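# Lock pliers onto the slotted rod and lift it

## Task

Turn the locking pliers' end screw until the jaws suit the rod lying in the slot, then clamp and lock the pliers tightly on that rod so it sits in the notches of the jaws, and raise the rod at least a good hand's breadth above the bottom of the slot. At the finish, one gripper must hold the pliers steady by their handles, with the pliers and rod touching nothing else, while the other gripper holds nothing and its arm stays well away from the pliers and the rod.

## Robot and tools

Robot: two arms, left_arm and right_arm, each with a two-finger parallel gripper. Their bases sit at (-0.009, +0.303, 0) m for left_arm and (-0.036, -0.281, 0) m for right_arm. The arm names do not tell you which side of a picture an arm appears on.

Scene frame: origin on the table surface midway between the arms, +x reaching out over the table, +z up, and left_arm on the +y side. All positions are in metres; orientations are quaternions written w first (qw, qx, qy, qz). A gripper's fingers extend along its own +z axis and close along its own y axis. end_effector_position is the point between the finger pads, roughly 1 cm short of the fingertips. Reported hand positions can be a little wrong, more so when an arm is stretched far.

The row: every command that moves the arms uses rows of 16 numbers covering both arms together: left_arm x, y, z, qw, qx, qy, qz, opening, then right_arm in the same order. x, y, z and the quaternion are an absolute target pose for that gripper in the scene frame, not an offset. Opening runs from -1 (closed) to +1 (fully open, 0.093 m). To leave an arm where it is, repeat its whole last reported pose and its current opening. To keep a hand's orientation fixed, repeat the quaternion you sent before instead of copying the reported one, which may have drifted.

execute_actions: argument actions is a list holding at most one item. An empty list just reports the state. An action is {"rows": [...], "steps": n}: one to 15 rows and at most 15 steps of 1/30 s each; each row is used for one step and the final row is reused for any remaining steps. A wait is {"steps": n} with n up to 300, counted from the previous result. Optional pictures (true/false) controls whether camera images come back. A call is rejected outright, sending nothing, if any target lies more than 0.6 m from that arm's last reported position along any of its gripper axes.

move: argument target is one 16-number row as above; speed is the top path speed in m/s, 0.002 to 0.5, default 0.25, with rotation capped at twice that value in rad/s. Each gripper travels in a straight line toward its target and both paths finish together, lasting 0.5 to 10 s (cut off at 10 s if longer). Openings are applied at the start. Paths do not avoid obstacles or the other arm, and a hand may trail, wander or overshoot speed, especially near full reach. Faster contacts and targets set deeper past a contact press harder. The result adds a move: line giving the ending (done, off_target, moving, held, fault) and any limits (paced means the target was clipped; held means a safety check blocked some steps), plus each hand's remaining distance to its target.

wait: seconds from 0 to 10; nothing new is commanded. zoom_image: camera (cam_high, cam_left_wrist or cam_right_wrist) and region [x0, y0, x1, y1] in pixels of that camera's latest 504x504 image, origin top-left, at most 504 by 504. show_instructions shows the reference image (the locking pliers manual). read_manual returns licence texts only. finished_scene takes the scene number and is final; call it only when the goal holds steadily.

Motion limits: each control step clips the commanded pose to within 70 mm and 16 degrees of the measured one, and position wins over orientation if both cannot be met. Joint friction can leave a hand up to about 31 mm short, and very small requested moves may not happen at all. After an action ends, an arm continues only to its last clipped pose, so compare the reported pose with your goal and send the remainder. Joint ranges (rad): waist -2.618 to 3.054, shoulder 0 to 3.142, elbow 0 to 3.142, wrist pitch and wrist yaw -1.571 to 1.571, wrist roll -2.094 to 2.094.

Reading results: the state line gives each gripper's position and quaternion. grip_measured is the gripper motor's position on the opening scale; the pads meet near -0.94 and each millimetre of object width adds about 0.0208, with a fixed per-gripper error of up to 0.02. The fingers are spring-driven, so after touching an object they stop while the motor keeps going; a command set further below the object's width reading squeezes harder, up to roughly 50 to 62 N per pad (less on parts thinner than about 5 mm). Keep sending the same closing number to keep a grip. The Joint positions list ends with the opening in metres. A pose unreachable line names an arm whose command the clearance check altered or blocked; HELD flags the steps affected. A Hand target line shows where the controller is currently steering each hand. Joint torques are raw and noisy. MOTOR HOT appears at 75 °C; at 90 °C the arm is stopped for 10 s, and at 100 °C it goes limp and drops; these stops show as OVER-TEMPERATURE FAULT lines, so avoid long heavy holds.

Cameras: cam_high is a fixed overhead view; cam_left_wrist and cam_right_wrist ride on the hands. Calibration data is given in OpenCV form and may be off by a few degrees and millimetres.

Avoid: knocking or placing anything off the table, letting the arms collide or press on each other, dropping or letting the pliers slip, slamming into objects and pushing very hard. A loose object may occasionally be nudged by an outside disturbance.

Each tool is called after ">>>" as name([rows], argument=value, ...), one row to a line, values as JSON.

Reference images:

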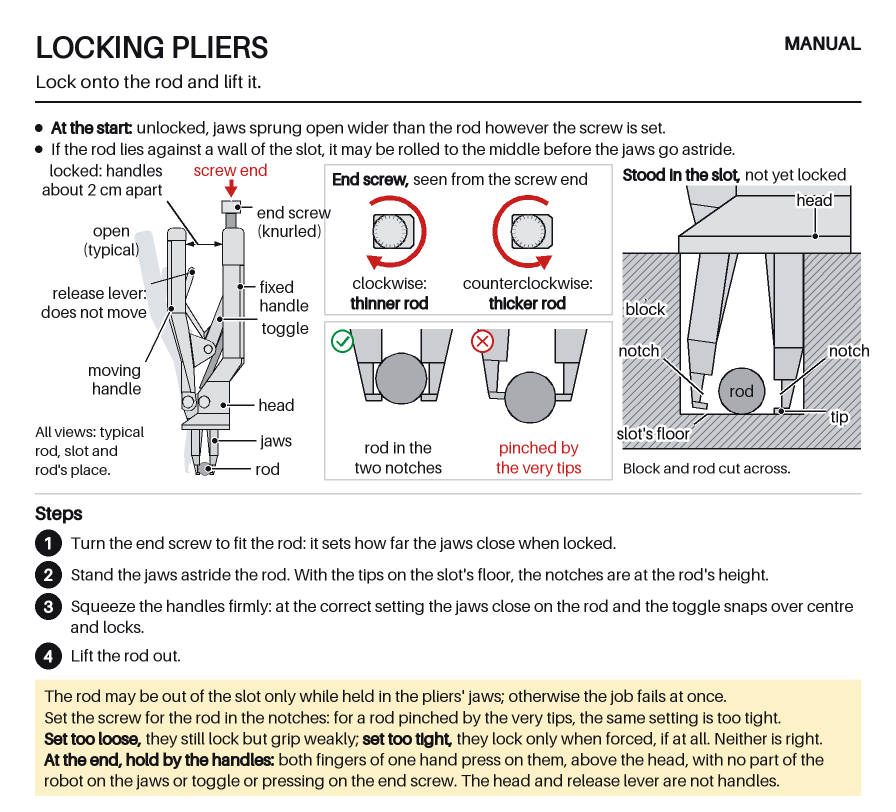

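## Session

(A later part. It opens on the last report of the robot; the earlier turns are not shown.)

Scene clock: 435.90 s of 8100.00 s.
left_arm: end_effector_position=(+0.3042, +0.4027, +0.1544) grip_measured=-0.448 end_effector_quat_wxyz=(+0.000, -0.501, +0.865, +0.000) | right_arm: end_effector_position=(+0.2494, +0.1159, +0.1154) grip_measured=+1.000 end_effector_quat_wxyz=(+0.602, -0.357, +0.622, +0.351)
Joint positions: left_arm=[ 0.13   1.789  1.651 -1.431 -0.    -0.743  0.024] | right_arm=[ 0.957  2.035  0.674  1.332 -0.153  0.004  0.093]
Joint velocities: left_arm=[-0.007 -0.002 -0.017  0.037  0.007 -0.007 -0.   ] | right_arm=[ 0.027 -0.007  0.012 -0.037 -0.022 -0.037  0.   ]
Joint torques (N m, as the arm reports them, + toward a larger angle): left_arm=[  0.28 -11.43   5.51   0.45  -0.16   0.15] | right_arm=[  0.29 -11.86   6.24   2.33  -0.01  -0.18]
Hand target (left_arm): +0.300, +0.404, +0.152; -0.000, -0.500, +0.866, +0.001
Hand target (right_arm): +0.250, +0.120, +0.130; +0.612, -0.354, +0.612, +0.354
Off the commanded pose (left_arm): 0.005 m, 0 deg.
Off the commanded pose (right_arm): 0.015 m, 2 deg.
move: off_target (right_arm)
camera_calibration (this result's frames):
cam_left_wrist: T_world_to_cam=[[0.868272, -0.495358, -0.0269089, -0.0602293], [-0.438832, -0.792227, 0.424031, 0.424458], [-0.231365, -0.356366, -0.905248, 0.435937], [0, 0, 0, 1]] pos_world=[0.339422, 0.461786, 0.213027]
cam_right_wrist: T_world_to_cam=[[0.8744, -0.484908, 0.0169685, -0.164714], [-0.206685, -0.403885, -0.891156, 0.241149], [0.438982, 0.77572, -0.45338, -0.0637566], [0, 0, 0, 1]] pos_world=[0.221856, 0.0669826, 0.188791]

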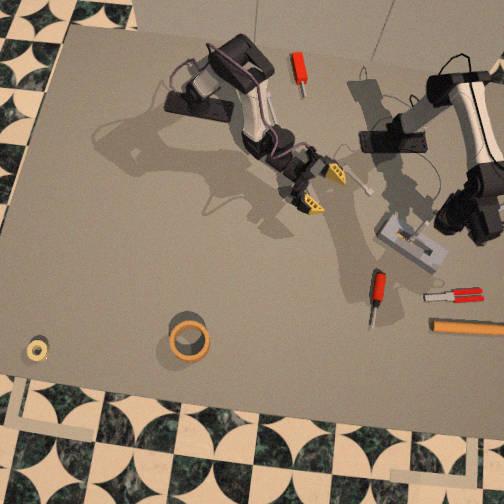

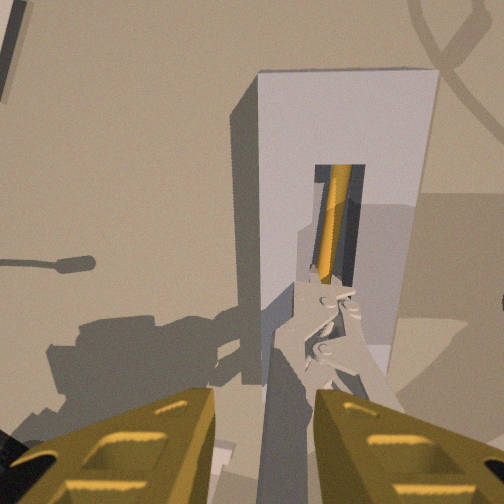

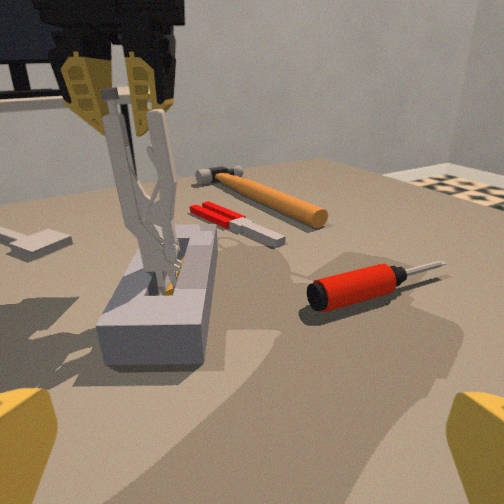

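>>> move(target=[0.281,0.366,0.152,0,-0.5,0.866,0,-0.45,0.25,0.12,0.13,0.612,-0.354,0.612,0.354,1], speed=0.03)

Scene clock: 439.43 s of 8100.00 s.
left_arm: end_effector_position=(+0.2874, +0.3699, +0.1554) grip_measured=-0.448 end_effector_quat_wxyz=(+0.006, -0.500, +0.866, -0.002) | right_arm: end_effector_position=(+0.2494, +0.1159, +0.1154) grip_measured=+1.000 end_effector_quat_wxyz=(+0.602, -0.357, +0.622, +0.351)
Joint positions: left_arm=[ 0.044  1.681  1.528 -1.404 -0.    -0.827  0.024] | right_arm=[ 0.957  2.035  0.674  1.332 -0.153  0.004  0.093]
Joint velocities: left_arm=[-0.002 -0.007  0.007 -0.007 -0.007  0.007 -0.001] | right_arm=[ 0.007 -0.017  0.002 -0.051  0.022 -0.007  0.   ]
Joint torques (N m, as the arm reports them, + toward a larger angle): left_arm=[ -1.1  -10.12   5.23   0.4   -0.1   -0.01] | right_arm=[  0.28 -11.83   6.28   2.33  -0.01  -0.17]
Hand target (left_arm): +0.282, +0.365, +0.152; -0.001, -0.500, +0.866, -0.001
Hand target (right_arm): +0.250, +0.120, +0.130; +0.612, -0.354, +0.612, +0.354
Off the commanded pose (left_arm): 0.008 m, 1 deg.
Off the commanded pose (right_arm): 0.015 m, 2 deg.
move: off_target (right_arm)
camera_calibration (this result's frames):
cam_left_wrist: T_world_to_cam=[[0.867593, -0.496955, -0.0178227, -0.0624597], [-0.445374, -0.792486, 0.416664, 0.393864], [-0.221187, -0.353557, -0.908886, 0.417836], [0, 0, 0, 1]] pos_world=[0.322026, 0.428821, 0.214544]
cam_right_wrist: T_world_to_cam=[[0.8744, -0.484908, 0.0169685, -0.164714], [-0.206685, -0.403885, -0.891156, 0.241149], [0.438982, 0.77572, -0.45338, -0.0637566], [0, 0, 0, 1]] pos_world=[0.221856, 0.0669826, 0.188791]

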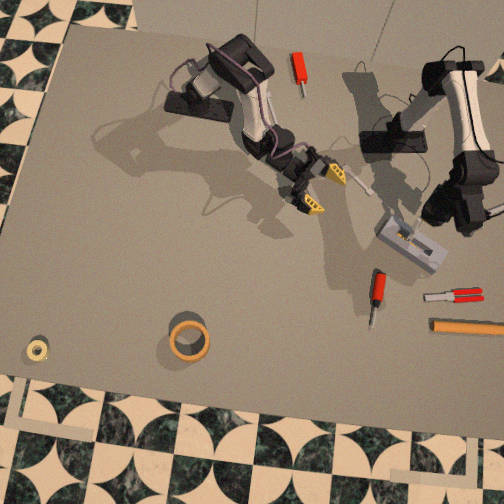

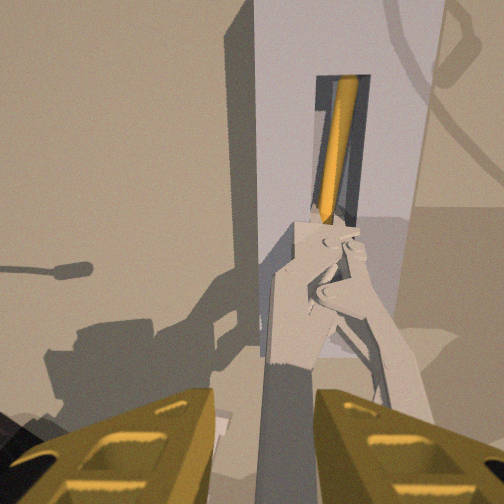

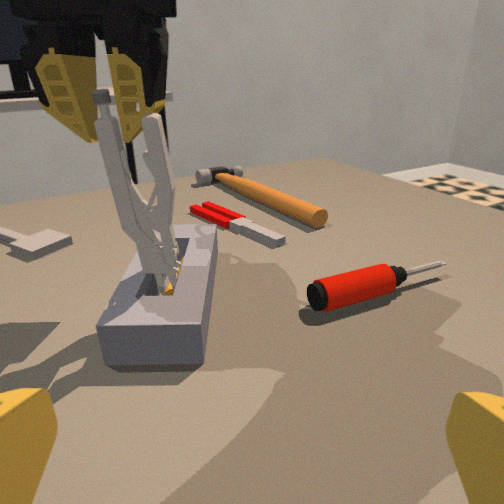

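>>> move(target=[0.295,0.39,0.2,0,-0.5,0.866,0,-0.45,0.25,0.12,0.13,0.612,-0.354,0.612,0.354,1], speed=0.05)

Scene clock: 443.57 s of 8100.00 s.
left_arm: end_effector_position=(+0.2929, +0.3871, +0.1949) grip_measured=-0.448 end_effector_quat_wxyz=(+0.018, -0.501, +0.865, -0.004) | right_arm: end_effector_position=(+0.2494, +0.1159, +0.1154) grip_measured=+1.000 end_effector_quat_wxyz=(+0.602, -0.357, +0.622, +0.351)
Joint positions: left_arm=[ 0.094  1.722  1.732 -1.544 -0.    -0.778  0.024] | right_arm=[ 0.957  2.035  0.674  1.332 -0.153  0.004  0.093]
Joint velocities: left_arm=[-0.007 -0.012 -0.007  0.022  0.007  0.022  0.   ] | right_arm=[ 0.017  0.002  0.007 -0.007  0.037 -0.007  0.   ]
Joint torques (N m, as the arm reports them, + toward a larger angle): left_arm=[ 0.24 -8.82 10.43  0.32 -0.14  0.17] | right_arm=[  0.3  -11.84   6.21   2.33   0.01  -0.17]
Hand target (left_arm): +0.294, +0.390, +0.200; +0.023, -0.500, +0.866, -0.005
Hand target (right_arm): +0.250, +0.120, +0.130; +0.612, -0.354, +0.612, +0.354
Off the commanded pose (left_arm): 0.006 m, 2 deg.
Off the commanded pose (right_arm): 0.015 m, 2 deg.
joint sent to its limit (left arm) — the command would take joint 4 (wrist pitch) past its lower limit, so that joint was sent only as far as its limit.
move: off_target (right_arm)
camera_calibration (this result's frames):
cam_left_wrist: T_world_to_cam=[[0.868388, -0.495884, -0.00108298, -0.0619544], [-0.453999, -0.795914, 0.400508, 0.400468], [-0.199468, -0.347305, -0.916292, 0.453692], [0, 0, 0, 1]] pos_world=[0.326109, 0.445585, 0.255256]
cam_right_wrist: T_world_to_cam=[[0.8744, -0.484908, 0.0169685, -0.164714], [-0.206685, -0.403885, -0.891156, 0.241149], [0.438982, 0.77572, -0.45338, -0.0637566], [0, 0, 0, 1]] pos_world=[0.221856, 0.0669826, 0.188791]

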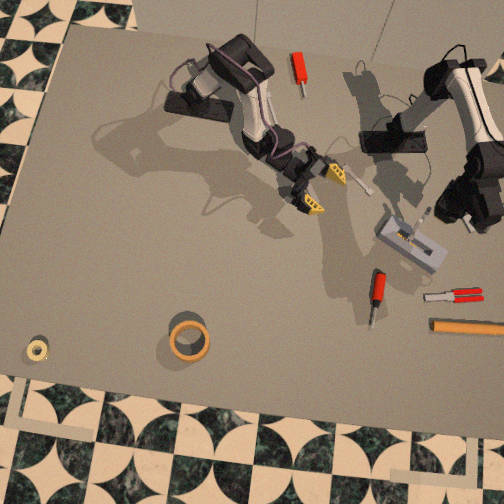

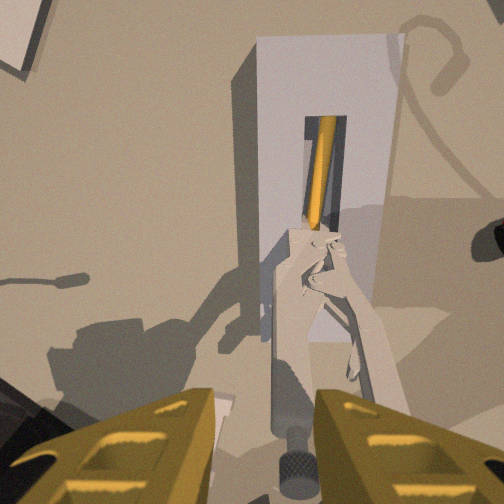

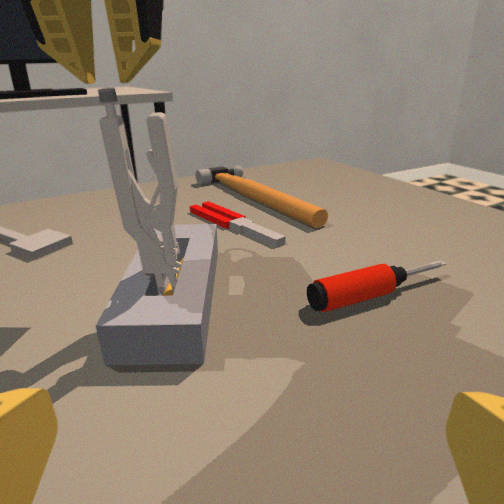

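>>> move(target=[0.288,0.363,0.2,0,-0.5,0.866,0,-0.45,0.256,0.268,0.135,0.638,-0.338,0.585,0.369,1], speed=0.08)

Scene clock: 455.87 s of 8100.00 s.
left_arm: end_effector_position=(+0.2951, +0.3672, +0.2019) grip_measured=-0.448 end_effector_quat_wxyz=(+0.028, -0.500, +0.866, -0.009) | right_arm: end_effector_position=(+0.2541, +0.2639, +0.1369) grip_measured=+1.000 end_effector_quat_wxyz=(+0.639, -0.336, +0.584, +0.373)
Joint positions: left_arm=[ 0.03   1.698  1.732 -1.546 -0.    -0.841  0.024] | right_arm=[1.156 2.353 1.282 1.165 0.043 0.002 0.093]
Joint velocities: left_arm=[ 0.012 -0.002 -0.002  0.007 -0.022  0.007 -0.001] | right_arm=[-0.002  0.002 -0.007  0.022 -0.022  0.022  0.   ]
Joint torques (N m, as the arm reports them, + toward a larger angle): left_arm=[ -0.9  -10.2    5.63   0.34  -0.15  -0.06] | right_arm=[  0.31 -12.25   7.87   2.27  -0.01  -0.21]
Hand target (left_arm): +0.288, +0.363, +0.199; +0.018, -0.500, +0.866, -0.008
Hand target (right_arm): +0.254, +0.268, +0.134; +0.639, -0.339, +0.585, +0.368
Off the commanded pose (left_arm): 0.008 m, 3 deg.
Off the commanded pose (right_arm): 0.005 m, 0 deg.
joint sent to its limit (left arm) — the command would take joint 4 (wrist pitch) past its lower limit, so that joint was sent only as far as its limit.
move: off_target (left_arm)
camera_calibration (this result's frames):
cam_left_wrist: T_world_to_cam=[[0.867425, -0.497286, 0.0167866, -0.0765178], [-0.463894, -0.796057, 0.388711, 0.388167], [-0.179937, -0.344964, -0.921207, 0.447982], [0, 0, 0, 1]] pos_world=[0.32705, 0.42549, 0.263084]
cam_right_wrist: T_world_to_cam=[[0.874129, -0.485217, 0.021522, -0.0979134], [-0.14811, -0.3085, -0.939623, 0.287708], [0.46256, 0.818164, -0.341534, -0.20338], [0, 0, 0, 1]] pos_world=[0.222277, 0.207647, 0.202983]

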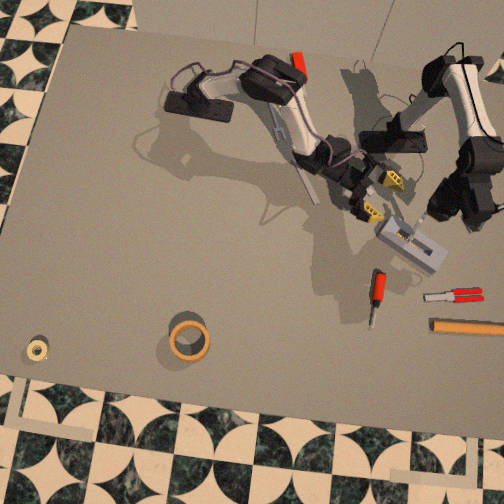

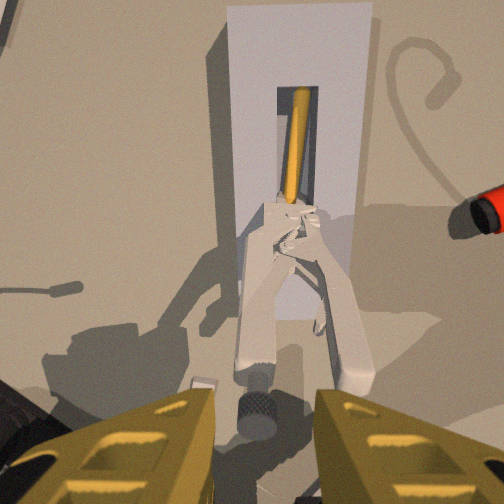

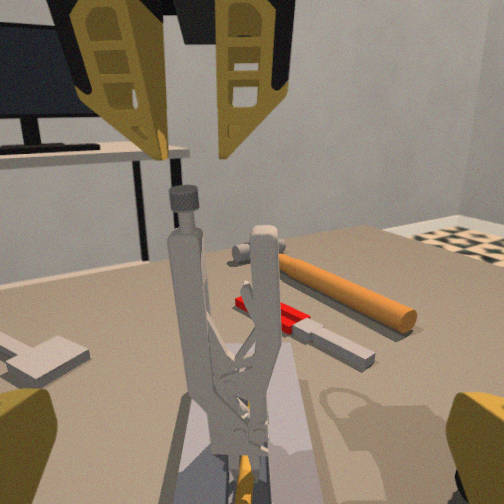

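>>> move(target=[0.2915,0.361,0.16,0,-0.5,0.866,0,-0.45,0.256,0.268,0.135,0.638,-0.338,0.585,0.369,1], speed=0.03)

Scene clock: 460.37 s of 8100.00 s.
left_arm: end_effector_position=(+0.2936, +0.3644, +0.1690) grip_measured=-0.448 end_effector_quat_wxyz=(+0.011, -0.500, +0.866, -0.003) | right_arm: end_effector_position=(+0.2544, +0.2640, +0.1358) grip_measured=+1.000 end_effector_quat_wxyz=(+0.637, -0.337, +0.585, +0.371)
Joint positions: left_arm=[ 0.022  1.698  1.601 -1.451 -0.    -0.849  0.024] | right_arm=[1.156 2.353 1.282 1.159 0.044 0.002 0.093]
Joint velocities: left_arm=[-0.002 -0.017 -0.017  0.007 -0.037 -0.007  0.   ] | right_arm=[-0.007 -0.002 -0.007 -0.095  0.066 -0.037  0.   ]
Joint torques (N m, as the arm reports them, + toward a larger angle): left_arm=[-0.96 -8.21  5.57  0.49 -0.14 -0.04] | right_arm=[ -0.16 -12.53   8.04   2.29  -0.04  -0.19]
Hand target (left_arm): +0.292, +0.361, +0.160; -0.000, -0.500, +0.866, -0.001
Hand target (right_arm): +0.256, +0.268, +0.135; +0.638, -0.338, +0.585, +0.369
Off the commanded pose (left_arm): 0.010 m, 1 deg.
Off the commanded pose (right_arm): 0.004 m, 0 deg.
move: done
camera_calibration (this result's frames):
cam_left_wrist: T_world_to_cam=[[0.867725, -0.496935, -0.0104445, -0.0717327], [-0.449276, -0.793146, 0.411181, 0.388849], [-0.212614, -0.3521, -0.911494, 0.427071], [0, 0, 0, 1]] pos_world=[0.327746, 0.42314, 0.228636]
cam_right_wrist: T_world_to_cam=[[0.873627, -0.486119, 0.0215668, -0.0977166], [-0.150689, -0.31242, -0.937916, 0.28816], [0.462677, 0.816139, -0.346191, -0.202797], [0, 0, 0, 1]] pos_world=[0.22262, 0.208036, 0.202171]

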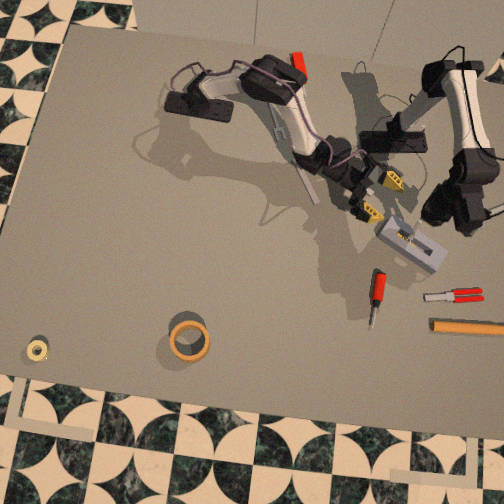

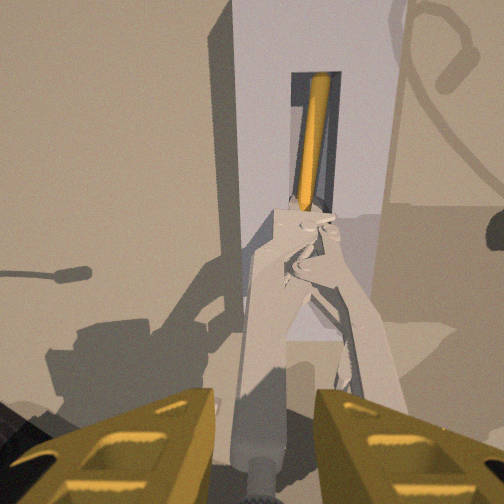

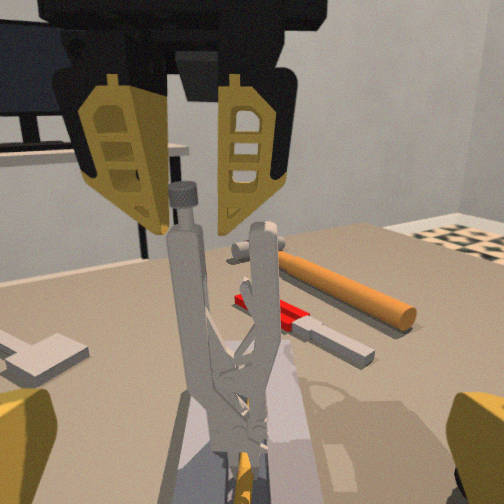

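>>> move(target=[0.286,0.364,0.148,0,-0.5,0.866,0,-0.45,0.256,0.268,0.135,0.638,-0.338,0.585,0.369,1], speed=0.02)

Scene clock: 465.23 s of 8100.00 s.
left_arm: end_effector_position=(+0.2934, +0.3629, +0.1569) grip_measured=-0.448 end_effector_quat_wxyz=(+0.012, -0.500, +0.866, -0.008) | right_arm: end_effector_position=(+0.2544, +0.2640, +0.1358) grip_measured=+1.000 end_effector_quat_wxyz=(+0.637, -0.337, +0.585, +0.371)
Joint positions: left_arm=[ 0.022  1.686  1.539 -1.397  0.008 -0.849  0.024] | right_arm=[1.156 2.353 1.282 1.159 0.044 0.002 0.093]
Joint velocities: left_arm=[-0.007 -0.012 -0.012  0.066  0.022 -0.037 -0.001] | right_arm=[-0.007 -0.012  0.017 -0.022 -0.022  0.007  0.   ]
Joint torques (N m, as the arm reports them, + toward a larger angle): left_arm=[ 0.01 -9.1   4.6   0.45 -0.23  0.1 ] | right_arm=[ -0.12 -12.54   8.05   2.27  -0.05  -0.19]
Hand target (left_arm): +0.286, +0.364, +0.148; -0.000, -0.500, +0.866, -0.000
Hand target (right_arm): +0.256, +0.268, +0.135; +0.638, -0.338, +0.585, +0.369
Off the commanded pose (left_arm): 0.012 m, 2 deg.
Off the commanded pose (right_arm): 0.004 m, 0 deg.
move: off_target (left_arm)
camera_calibration (this result's frames):
cam_left_wrist: T_world_to_cam=[[0.867852, -0.49682, -0.00172131, -0.0738171], [-0.451636, -0.790358, 0.413956, 0.391843], [-0.207022, -0.358475, -0.910295, 0.415972], [0, 0, 0, 1]] pos_world=[0.327148, 0.422138, 0.216324]
cam_right_wrist: T_world_to_cam=[[0.873627, -0.486119, 0.0215668, -0.0977166], [-0.150689, -0.31242, -0.937916, 0.28816], [0.462677, 0.816139, -0.346191, -0.202797], [0, 0, 0, 1]] pos_world=[0.22262, 0.208036, 0.202171]

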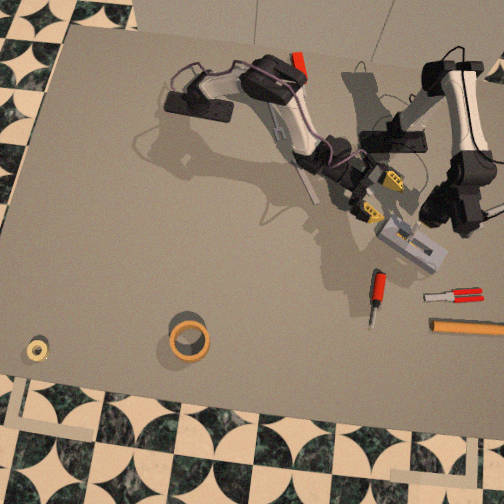

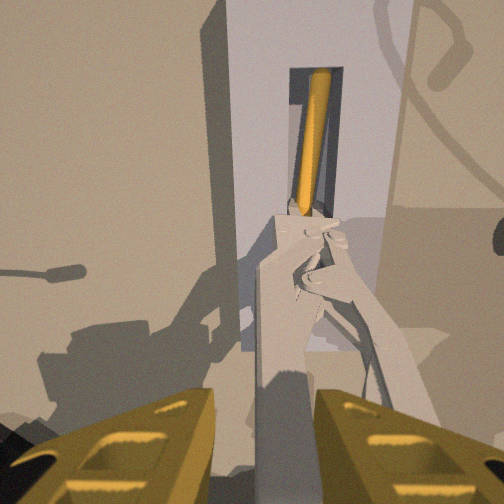

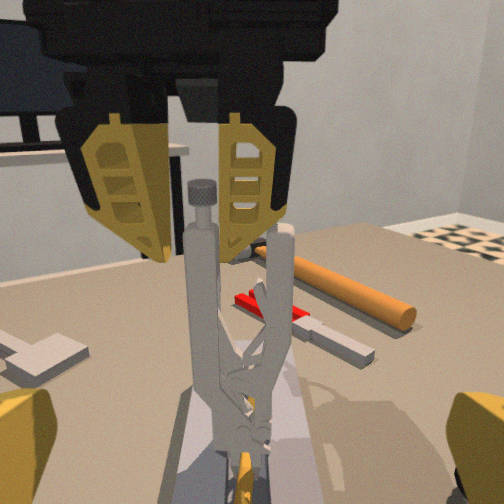

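>>> move(target=[0.293,0.362,0.138,0,-0.5,0.866,0,-0.45,0.256,0.268,0.135,0.638,-0.338,0.585,0.369,1], speed=0.02)

Scene clock: 468.17 s of 8100.00 s.
left_arm: end_effector_position=(+0.3005, +0.3638, +0.1563) grip_measured=-0.449 end_effector_quat_wxyz=(+0.025, -0.500, +0.866, -0.014) | right_arm: end_effector_position=(+0.2544, +0.2640, +0.1357) grip_measured=+1.000 end_effector_quat_wxyz=(+0.637, -0.337, +0.585, +0.371)
Joint positions: left_arm=[ 0.022  1.686  1.535 -1.364  0.011 -0.849  0.024] | right_arm=[1.156 2.353 1.282 1.159 0.044 0.002 0.093]
Joint velocities: left_arm=[-0.007 -0.007  0.002  0.037  0.022 -0.066 -0.   ] | right_arm=[ 0.007  0.002 -0.007  0.022  0.007  0.037  0.   ]
Joint torques (N m, as the arm reports them, + toward a larger angle): left_arm=[-0.66 -7.13  3.58  0.56 -0.25 -0.01] | right_arm=[ -0.09 -12.46   8.     2.26  -0.04  -0.2 ]
Hand target (left_arm): +0.293, +0.362, +0.139; -0.000, -0.500, +0.866, -0.000
Hand target (right_arm): +0.256, +0.268, +0.135; +0.638, -0.338, +0.585, +0.369
Off the commanded pose (left_arm): 0.020 m, 3 deg.
Off the commanded pose (right_arm): 0.004 m, 0 deg.
move: off_target (left_arm)
camera_calibration (this result's frames):
cam_left_wrist: T_world_to_cam=[[0.867493, -0.496958, 0.0221065, -0.0830735], [-0.463528, -0.791409, 0.398514, 0.402389], [-0.18055, -0.355955, -0.916896, 0.409316], [0, 0, 0, 1]] pos_world=[0.332486, 0.422869, 0.216779]
cam_right_wrist: T_world_to_cam=[[0.87363, -0.486111, 0.0215784, -0.0977188], [-0.150853, -0.312738, -0.937784, 0.288184], [0.462616, 0.816021, -0.346549, -0.202742], [0, 0, 0, 1]] pos_world=[0.222635, 0.208065, 0.202103]

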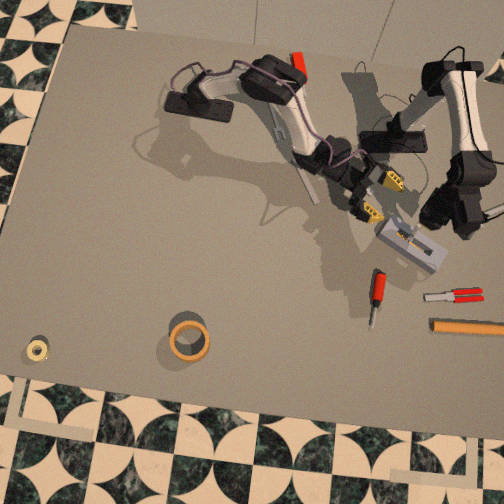

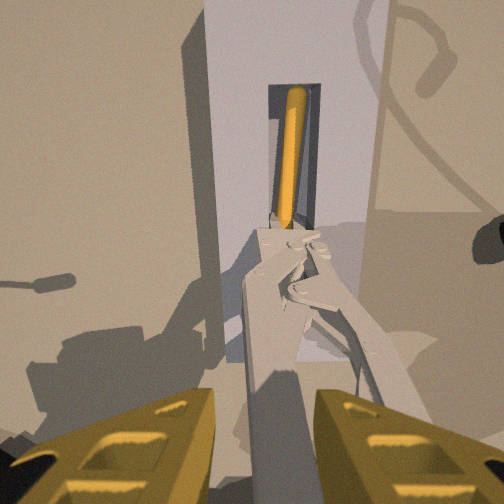

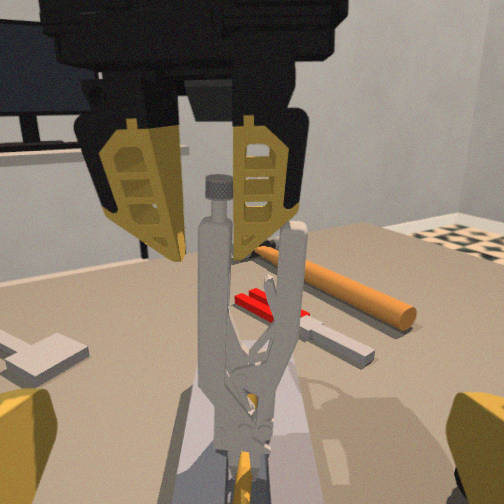

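>>> move(target=[0.298,0.363,0.153,0,-0.5,0.866,0,-0.05,0.256,0.268,0.135,0.638,-0.338,0.585,0.369,1], speed=0.02)

Scene clock: 472.10 s of 8100.00 s.
left_arm: end_effector_position=(+0.2975, +0.3633, +0.1562) grip_measured=-0.051 end_effector_quat_wxyz=(+0.012, -0.500, +0.866, -0.009) | right_arm: end_effector_position=(+0.2544, +0.2640, +0.1357) grip_measured=+1.000 end_effector_quat_wxyz=(+0.637, -0.337, +0.585, +0.371)
Joint positions: left_arm=[ 0.022  1.701  1.553 -1.395  0.01  -0.849  0.043] | right_arm=[1.156 2.353 1.282 1.159 0.044 0.002 0.093]
Joint velocities: left_arm=[ 0.007 -0.007  0.007 -0.022  0.022  0.037  0.   ] | right_arm=[ 0.012 -0.002 -0.012 -0.037 -0.007 -0.037  0.   ]
Joint torques (N m, as the arm reports them, + toward a larger angle): left_arm=[-0.78 -6.61  9.84  0.2  -0.24  0.  ] | right_arm=[ -0.14 -12.52   8.07   2.27  -0.04  -0.2 ]
Hand target (left_arm): +0.298, +0.363, +0.153; +0.000, -0.500, +0.866, -0.000
Hand target (right_arm): +0.256, +0.268, +0.135; +0.638, -0.338, +0.585, +0.369
Off the commanded pose (left_arm): 0.003 m, 2 deg.
Off the commanded pose (right_arm): 0.004 m, 0 deg.
move: done
camera_calibration (this result's frames):
cam_left_wrist: T_world_to_cam=[[0.867816, -0.496885, 0.000610243, -0.0775378], [-0.452222, -0.789302, 0.415328, 0.393885], [-0.205889, -0.360704, -0.909671, 0.416642], [0, 0, 0, 1]] pos_world=[0.331194, 0.422652, 0.215463]
cam_right_wrist: T_world_to_cam=[[0.87363, -0.486111, 0.0215784, -0.0977188], [-0.150853, -0.312738, -0.937784, 0.288184], [0.462616, 0.816021, -0.346549, -0.202742], [0, 0, 0, 1]] pos_world=[0.222635, 0.208065, 0.202103]

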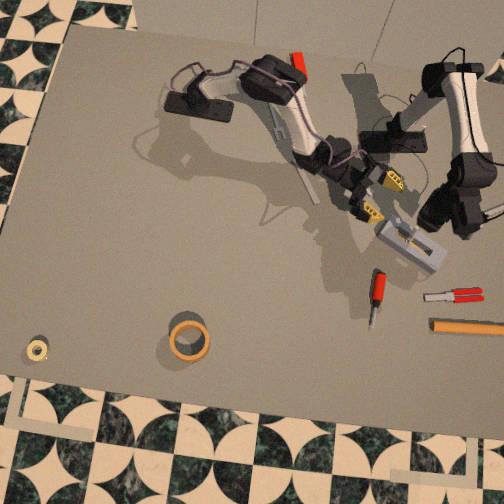

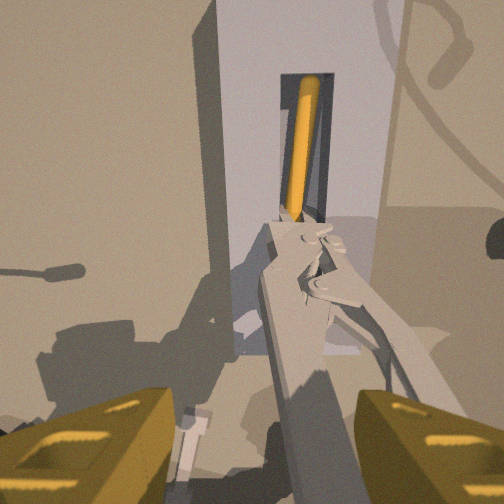

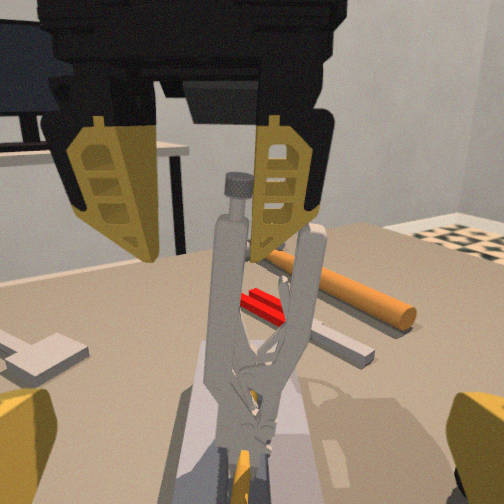

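>>> move(target=[0.297,0.363,0.155,0,-0.5,0.866,0,-0.45,0.2795,0.312,0.075,0.527,-0.397,0.687,0.304,0.2], speed=0.06)

Scene clock: 483.77 s of 8100.00 s.
left_arm: end_effector_position=(+0.2971, +0.3630, +0.1562) grip_measured=-0.448 end_effector_quat_wxyz=(+0.011, -0.500, +0.866, -0.010) | right_arm: end_effector_position=(+0.2773, +0.3084, +0.0770) grip_measured=+0.202 end_effector_quat_wxyz=(+0.530, -0.400, +0.684, +0.303)
Joint positions: left_arm=[ 0.022  1.701  1.553 -1.397  0.011 -0.849  0.024] | right_arm=[1.156 2.457 1.62  0.58  0.044 0.002 0.055]
Joint velocities: left_arm=[-0.012 -0.002 -0.007  0.051 -0.007  0.022 -0.001] | right_arm=[0.002 0.022 0.007 0.037 0.007 0.007 0.   ]
Joint torques (N m, as the arm reports them, + toward a larger angle): left_arm=[-0.85 -6.81 10.29  0.09 -0.28 -0.02] | right_arm=[ -0.2  -14.03   8.8    2.37  -0.06  -0.08]
Hand target (left_arm): +0.297, +0.363, +0.155; +0.000, -0.500, +0.866, -0.000
Hand target (right_arm): +0.278, +0.311, +0.074; +0.527, -0.399, +0.686, +0.304
Off the commanded pose (left_arm): 0.001 m, 2 deg.
Off the commanded pose (right_arm): 0.005 m, 1 deg.
move: done
camera_calibration (this result's frames):
cam_left_wrist: T_world_to_cam=[[0.867801, -0.496912, -0.0000722853, -0.0771962], [-0.451562, -0.788664, 0.417253, 0.392753], [-0.207395, -0.36206, -0.90879, 0.417248], [0, 0, 0, 1]] pos_world=[0.330878, 0.422459, 0.215309]
cam_right_wrist: T_world_to_cam=[[0.877805, -0.47804, 0.0306012, -0.0992719], [-0.287103, -0.576182, -0.765236, 0.356209], [0.383445, 0.662943, -0.643022, -0.17794], [0, 0, 0, 1]] pos_world=[0.25764, 0.275749, 0.161203]

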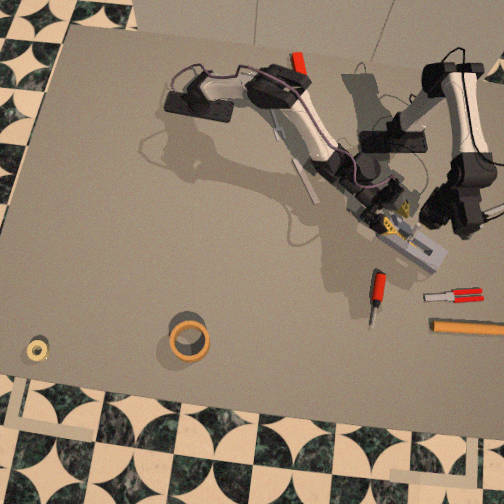

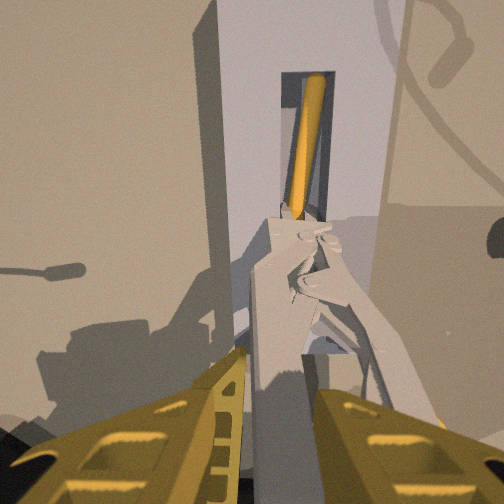

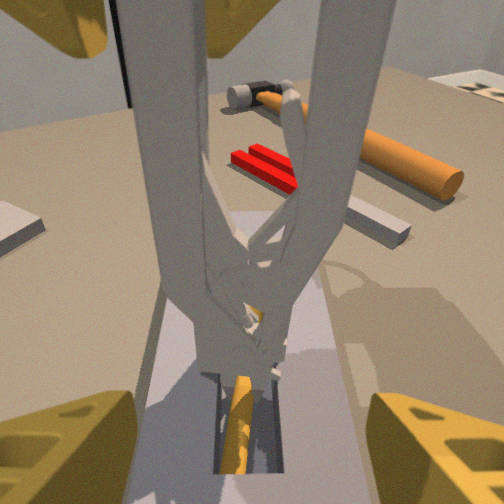

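>>> move(target=[0.295,0.342,0.062,0,-0.5,0.866,0,-0.45,0.295,0.342,0.062,0.527,-0.397,0.687,0.304,0.2], speed=0.002)

Scene clock: 496.47 s of 8100.00 s.
left_arm: end_effector_position=(+0.3017, +0.3616, +0.1462) grip_measured=-0.449 end_effector_quat_wxyz=(+0.023, -0.501, +0.865, -0.015) | right_arm: end_effector_position=(+0.2795, +0.3126, +0.0761) grip_measured=+0.202 end_effector_quat_wxyz=(+0.531, -0.399, +0.683, +0.304)
Joint positions: left_arm=[ 0.016  1.689  1.499 -1.328  0.014 -0.856  0.024] | right_arm=[1.156 2.476 1.65  0.571 0.044 0.002 0.055]
Joint velocities: left_arm=[-0.007 -0.002  0.007 -0.051  0.037 -0.051  0.   ] | right_arm=[ 0.007  0.002  0.027 -0.037  0.007  0.007 -0.001]
Joint torques (N m, as the arm reports them, + toward a larger angle): left_arm=[-0.89 -8.19  5.77  0.46 -0.21 -0.05] | right_arm=[ -0.27 -14.17   8.9    2.36  -0.04  -0.12]
Hand target (left_arm): +0.297, +0.359, +0.137; +0.008, -0.500, +0.866, -0.008
Hand target (right_arm): +0.281, +0.315, +0.074; +0.529, -0.399, +0.684, +0.303
Off the commanded pose (left_arm): 0.087 m, 3 deg.
Off the commanded pose (right_arm): 0.036 m, 1 deg.
move: off_target (left_arm, right_arm; path cut at 10 s)
camera_calibration (this result's frames):
cam_left_wrist: T_world_to_cam=[[0.868011, -0.496049, 0.0221943, -0.0855218], [-0.461738, -0.789918, 0.40352, 0.403392], [-0.182634, -0.360508, -0.914701, 0.401404], [0, 0, 0, 1]] pos_world=[0.333805, 0.420933, 0.206286]
cam_right_wrist: T_world_to_cam=[[0.877773, -0.478102, 0.0305522, -0.0991108], [-0.286298, -0.574624, -0.766708, 0.35794], [0.38412, 0.664248, -0.641269, -0.182871], [0, 0, 0, 1]] pos_world=[0.259719, 0.279767, 0.160194]

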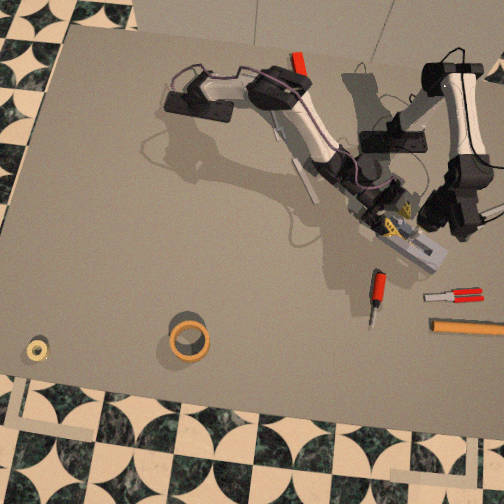

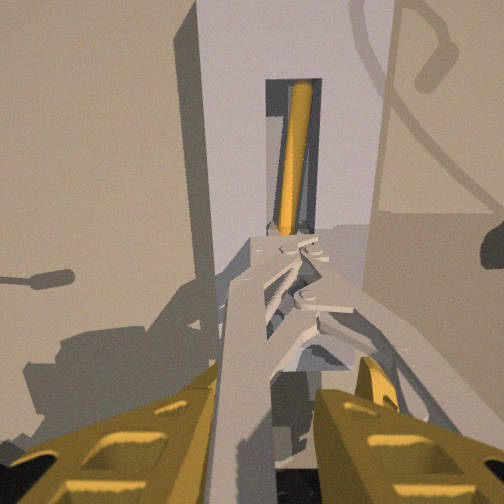

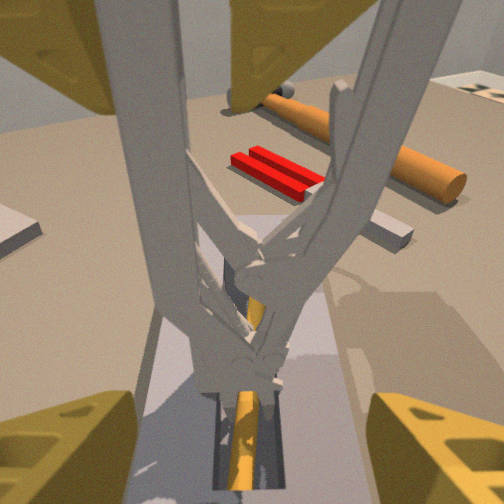

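That last call had a typo: I put the right arm's target in the left arm's slot. It ran slowly and did no harm, and it happened to unlock the pliers. I'll reset the left arm now and bring the right in to steady the head.

>>> move(target=[0.296,0.364,0.152,0,-0.5,0.866,0,-0.45,0.295,0.342,0.062,0.527,-0.397,0.687,0.304,0.2], speed=0.03)

Scene clock: 500.03 s of 8100.00 s.
left_arm: end_effector_position=(+0.2929, +0.3610, +0.1508) grip_measured=-0.449 end_effector_quat_wxyz=(+0.001, -0.501, +0.866, -0.005) | right_arm: end_effector_position=(+0.2936, +0.3397, +0.0637) grip_measured=+0.202 end_effector_quat_wxyz=(+0.530, -0.399, +0.684, +0.303)
Joint positions: left_arm=[ 0.016  1.701  1.532 -1.397  0.008 -0.856  0.024] | right_arm=[1.156 2.61  1.867 0.485 0.044 0.003 0.055]
Joint velocities: left_arm=[ 0.002  0.002 -0.002  0.051 -0.125 -0.037  0.   ] | right_arm=[-0.007 -0.017  0.007 -0.051  0.022  0.007 -0.002]
Joint torques (N m, as the arm reports them, + toward a larger angle): left_arm=[-0.19 -7.29 10.54  0.24 -0.2   0.13] | right_arm=[ -0.18 -15.31   9.06   2.36  -0.04  -0.11]
Hand target (left_arm): +0.296, +0.364, +0.152; -0.000, -0.500, +0.866, -0.000
Hand target (right_arm): +0.295, +0.342, +0.062; +0.527, -0.397, +0.687, +0.304
Off the commanded pose (left_arm): 0.005 m, 1 deg.
Off the commanded pose (right_arm): 0.003 m, 1 deg.
move: done
camera_calibration (this result's frames):
cam_left_wrist: T_world_to_cam=[[0.868202, -0.49588, -0.0181418, -0.0723005], [-0.441625, -0.788848, 0.427418, 0.387079], [-0.226259, -0.363073, -0.903872, 0.41589], [0, 0, 0, 1]] pos_world=[0.327814, 0.420492, 0.209155]
cam_right_wrist: T_world_to_cam=[[0.877678, -0.478362, 0.0291595, -0.0978719], [-0.288841, -0.576543, -0.764309, 0.369326], [0.382428, 0.662395, -0.64419, -0.21295], [0, 0, 0, 1]] pos_world=[0.274015, 0.307172, 0.147953]

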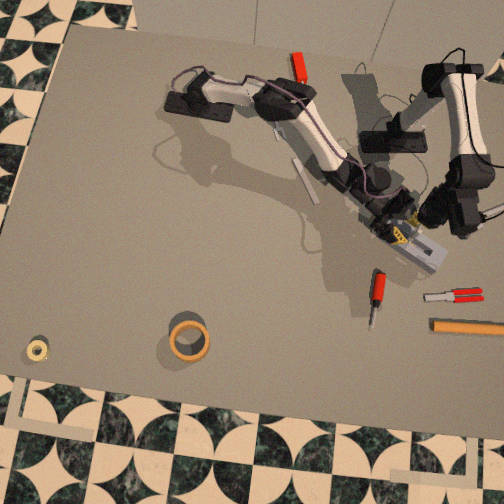

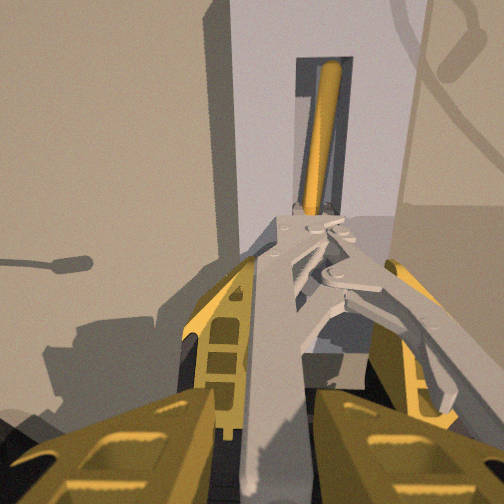

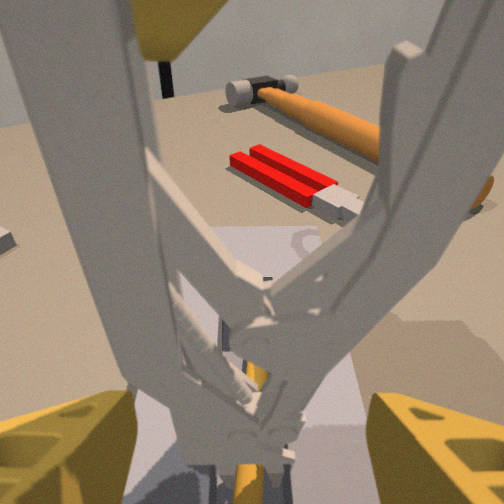

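>>> move(target=[0.298,0.363,0.182,0,-0.5,0.866,0,-0.45,0.27,0.292,0.11,0.612,-0.354,0.612,0.354,1], speed=0.04)

Scene clock: 508.50 s of 8100.00 s.
left_arm: end_effector_position=(+0.2941, +0.3613, +0.1813) grip_measured=-0.449 end_effector_quat_wxyz=(+0.001, -0.501, +0.866, -0.004) | right_arm: end_effector_position=(+0.2707, +0.2955, +0.0939) grip_measured=+1.000 end_effector_quat_wxyz=(+0.601, -0.360, +0.623, +0.349)
Joint positions: left_arm=[ 0.016  1.723  1.679 -1.523  0.008 -0.856  0.024] | right_arm=[1.156 2.478 1.478 0.964 0.044 0.003 0.093]
Joint velocities: left_arm=[-0.002  0.007 -0.017  0.007  0.007 -0.022 -0.001] | right_arm=[-0.002 -0.002 -0.007 -0.022  0.007 -0.022  0.   ]
Joint torques (N m, as the arm reports them, + toward a larger angle): left_arm=[-0.33 -7.27 10.47  0.21 -0.22  0.04] | right_arm=[ -0.47 -17.26   5.75   2.74  -0.07  -0.15]
Hand target (left_arm): +0.297, +0.363, +0.182; -0.000, -0.500, +0.866, -0.000
Hand target (right_arm): +0.271, +0.293, +0.110; +0.612, -0.353, +0.613, +0.354
Off the commanded pose (left_arm): 0.004 m, 1 deg.
Off the commanded pose (right_arm): 0.016 m, 2 deg.
move: off_target (right_arm)
camera_calibration (this result's frames):
cam_left_wrist: T_world_to_cam=[[0.868187, -0.495874, -0.0189686, -0.0725334], [-0.441272, -0.788946, 0.427601, 0.374763], [-0.227001, -0.362867, -0.903769, 0.443936], [0, 0, 0, 1]] pos_world=[0.329119, 0.42079, 0.239591]
cam_right_wrist: T_world_to_cam=[[0.874966, -0.483625, 0.0232622, -0.0969917], [-0.204244, -0.412222, -0.887895, 0.300479], [0.438997, 0.772127, -0.459458, -0.220505], [0, 0, 0, 1]] pos_world=[0.243037, 0.247215, 0.167738]

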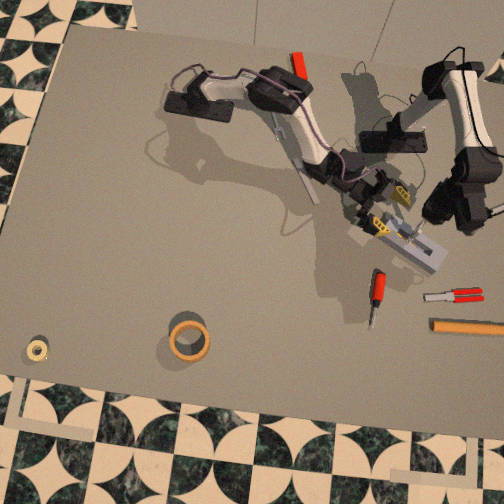

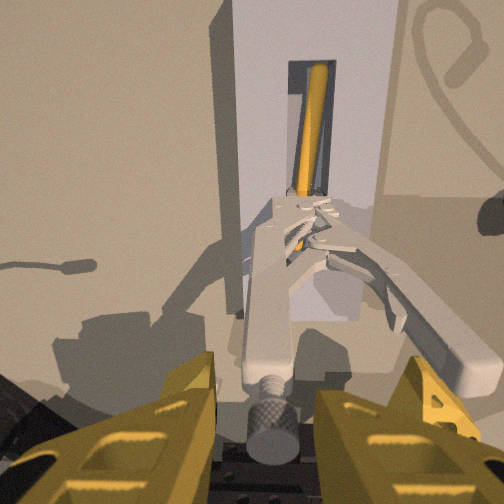

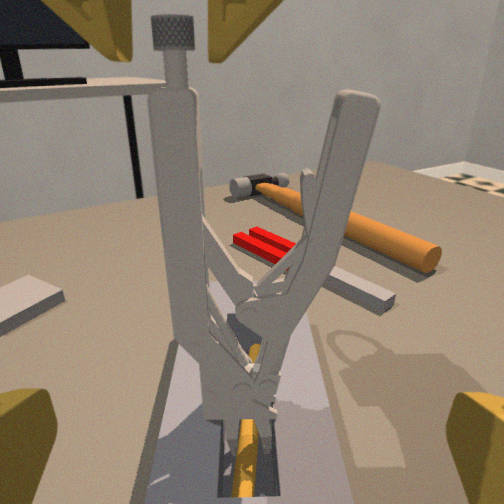

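>>> execute_actions([
  {"rows":[[0.297,0.363,0.182,0,-0.5,0.866,0,-0.82,0.27,0.292,0.11,0.612,-0.354,0.612,0.354,1]],"steps":12},
], pictures=false)

>>> move(target=[0.297,0.363,0.182,0,-0.2588,0.9659,0,-0.82,0.27,0.292,0.11,0.612,-0.354,0.612,0.354,1], speed=0.15)

Scene clock: 511.57 s of 8100.00 s.
left_arm: end_effector_position=(+0.2939, +0.3613, +0.1812) grip_measured=-0.808 end_effector_quat_wxyz=(+0.001, -0.501, +0.866, -0.004) | right_arm: end_effector_position=(+0.2707, +0.2955, +0.0948) grip_measured=+1.000 end_effector_quat_wxyz=(+0.602, -0.359, +0.622, +0.349)
Joint positions: left_arm=[ 0.016  1.723  1.679 -1.523  0.007 -0.856  0.006] | right_arm=[1.156 2.478 1.478 0.967 0.044 0.003 0.093]
Joint velocities: left_arm=[-0.012 -0.007 -0.002 -0.037 -0.037  0.066 -0.001] | right_arm=[-0.017 -0.012  0.002  0.037  0.037 -0.007  0.   ]
Joint torques (N m, as the arm reports them, + toward a larger angle): left_arm=[-0.37 -7.48 10.26  0.2  -0.19  0.04] | right_arm=[ -0.42 -17.3    5.41   2.74  -0.07  -0.17]
Hand target (left_arm): +0.297, +0.363, +0.182; +0.000, -0.500, +0.866, -0.000
Hand target (right_arm): +0.270, +0.293, +0.110; +0.612, -0.354, +0.612, +0.354
Off the commanded pose (left_arm): 0.004 m, 0 deg.
Off the commanded pose (right_arm): 0.016 m, 2 deg.
Steps of this call (steps 1 to 80: nothing new was sent; steps 81 to 92: all 12 steps of this action). Readings (end_effector_position):
81: left_arm (+0.2940, +0.3613, +0.1813) | right_arm (+0.2707, +0.2955, +0.0943)
82: left_arm (+0.2940, +0.3613, +0.1812) | right_arm (+0.2707, +0.2955, +0.0944)
84: left_arm (+0.2939, +0.3613, +0.1812) | right_arm (+0.2707, +0.2955, +0.0946)
88: left_arm (+0.2939, +0.3613, +0.1812) | right_arm (+0.2707, +0.2955, +0.0948)
92: the state above

Scene clock: 514.03 s of 8100.00 s.
left_arm: end_effector_position=(+0.2939, +0.3614, +0.1812) grip_measured=-0.808 end_effector_quat_wxyz=(+0.002, -0.264, +0.964, -0.003) | right_arm: end_effector_position=(+0.2707, +0.2955, +0.0948) grip_measured=+1.000 end_effector_quat_wxyz=(+0.602, -0.359, +0.622, +0.349)
Joint positions: left_arm=[ 0.016  1.723  1.679 -1.523  0.006 -0.342  0.006] | right_arm=[1.156 2.478 1.478 0.967 0.044 0.003 0.093]
Joint velocities: left_arm=[ 0.002 -0.007 -0.007 -0.037  0.022  0.022 -0.001] | right_arm=[-0.017 -0.002 -0.012  0.051  0.037  0.066  0.   ]
Joint torques (N m, as the arm reports them, + toward a larger angle): left_arm=[-0.29 -7.6  10.27  0.24 -0.19  0.16] | right_arm=[ -0.43 -17.26   5.41   2.74  -0.06  -0.17]
Hand target (left_arm): +0.297, +0.363, +0.182; +0.000, -0.259, +0.966, +0.000
Hand target (right_arm): +0.270, +0.293, +0.110; +0.612, -0.354, +0.612, +0.354
Off the commanded pose (left_arm): 0.004 m, 1 deg.
Off the commanded pose (right_arm): 0.016 m, 2 deg.
move: off_target (right_arm)
camera_calibration (this result's frames):
cam_left_wrist: T_world_to_cam=[[0.51208, -0.858706, -0.0199512, 0.163714], [-0.773525, -0.471132, 0.423903, 0.358246], [-0.373408, -0.20164, -0.905488, 0.429012], [0, 0, 0, 1]] pos_world=[0.353474, 0.395869, 0.239869]
cam_right_wrist: T_world_to_cam=[[0.874926, -0.483703, 0.0231566, -0.096968], [-0.202686, -0.40921, -0.889643, 0.300168], [0.439799, 0.773678, -0.456069, -0.221105], [0, 0, 0, 1]] pos_world=[0.242922, 0.246993, 0.168449]

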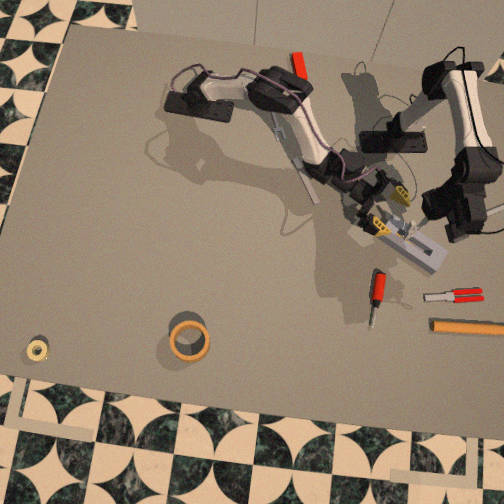

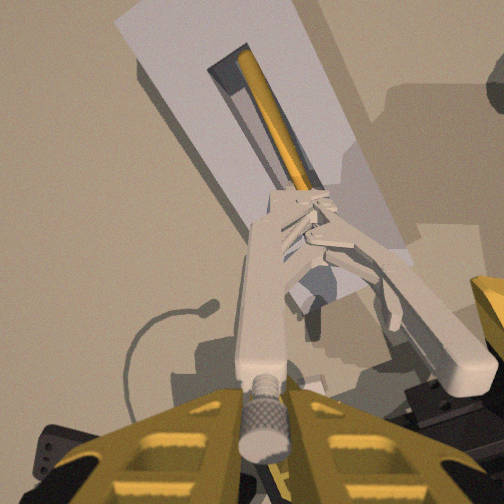

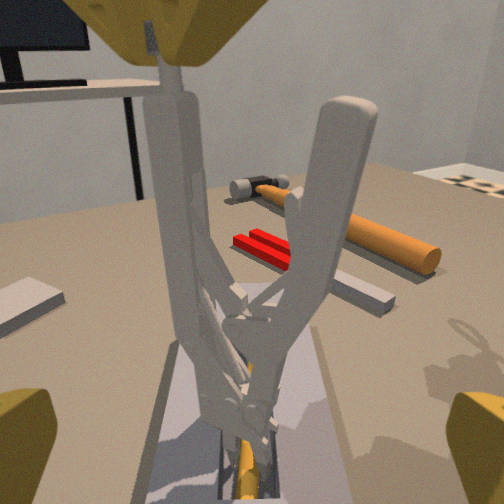

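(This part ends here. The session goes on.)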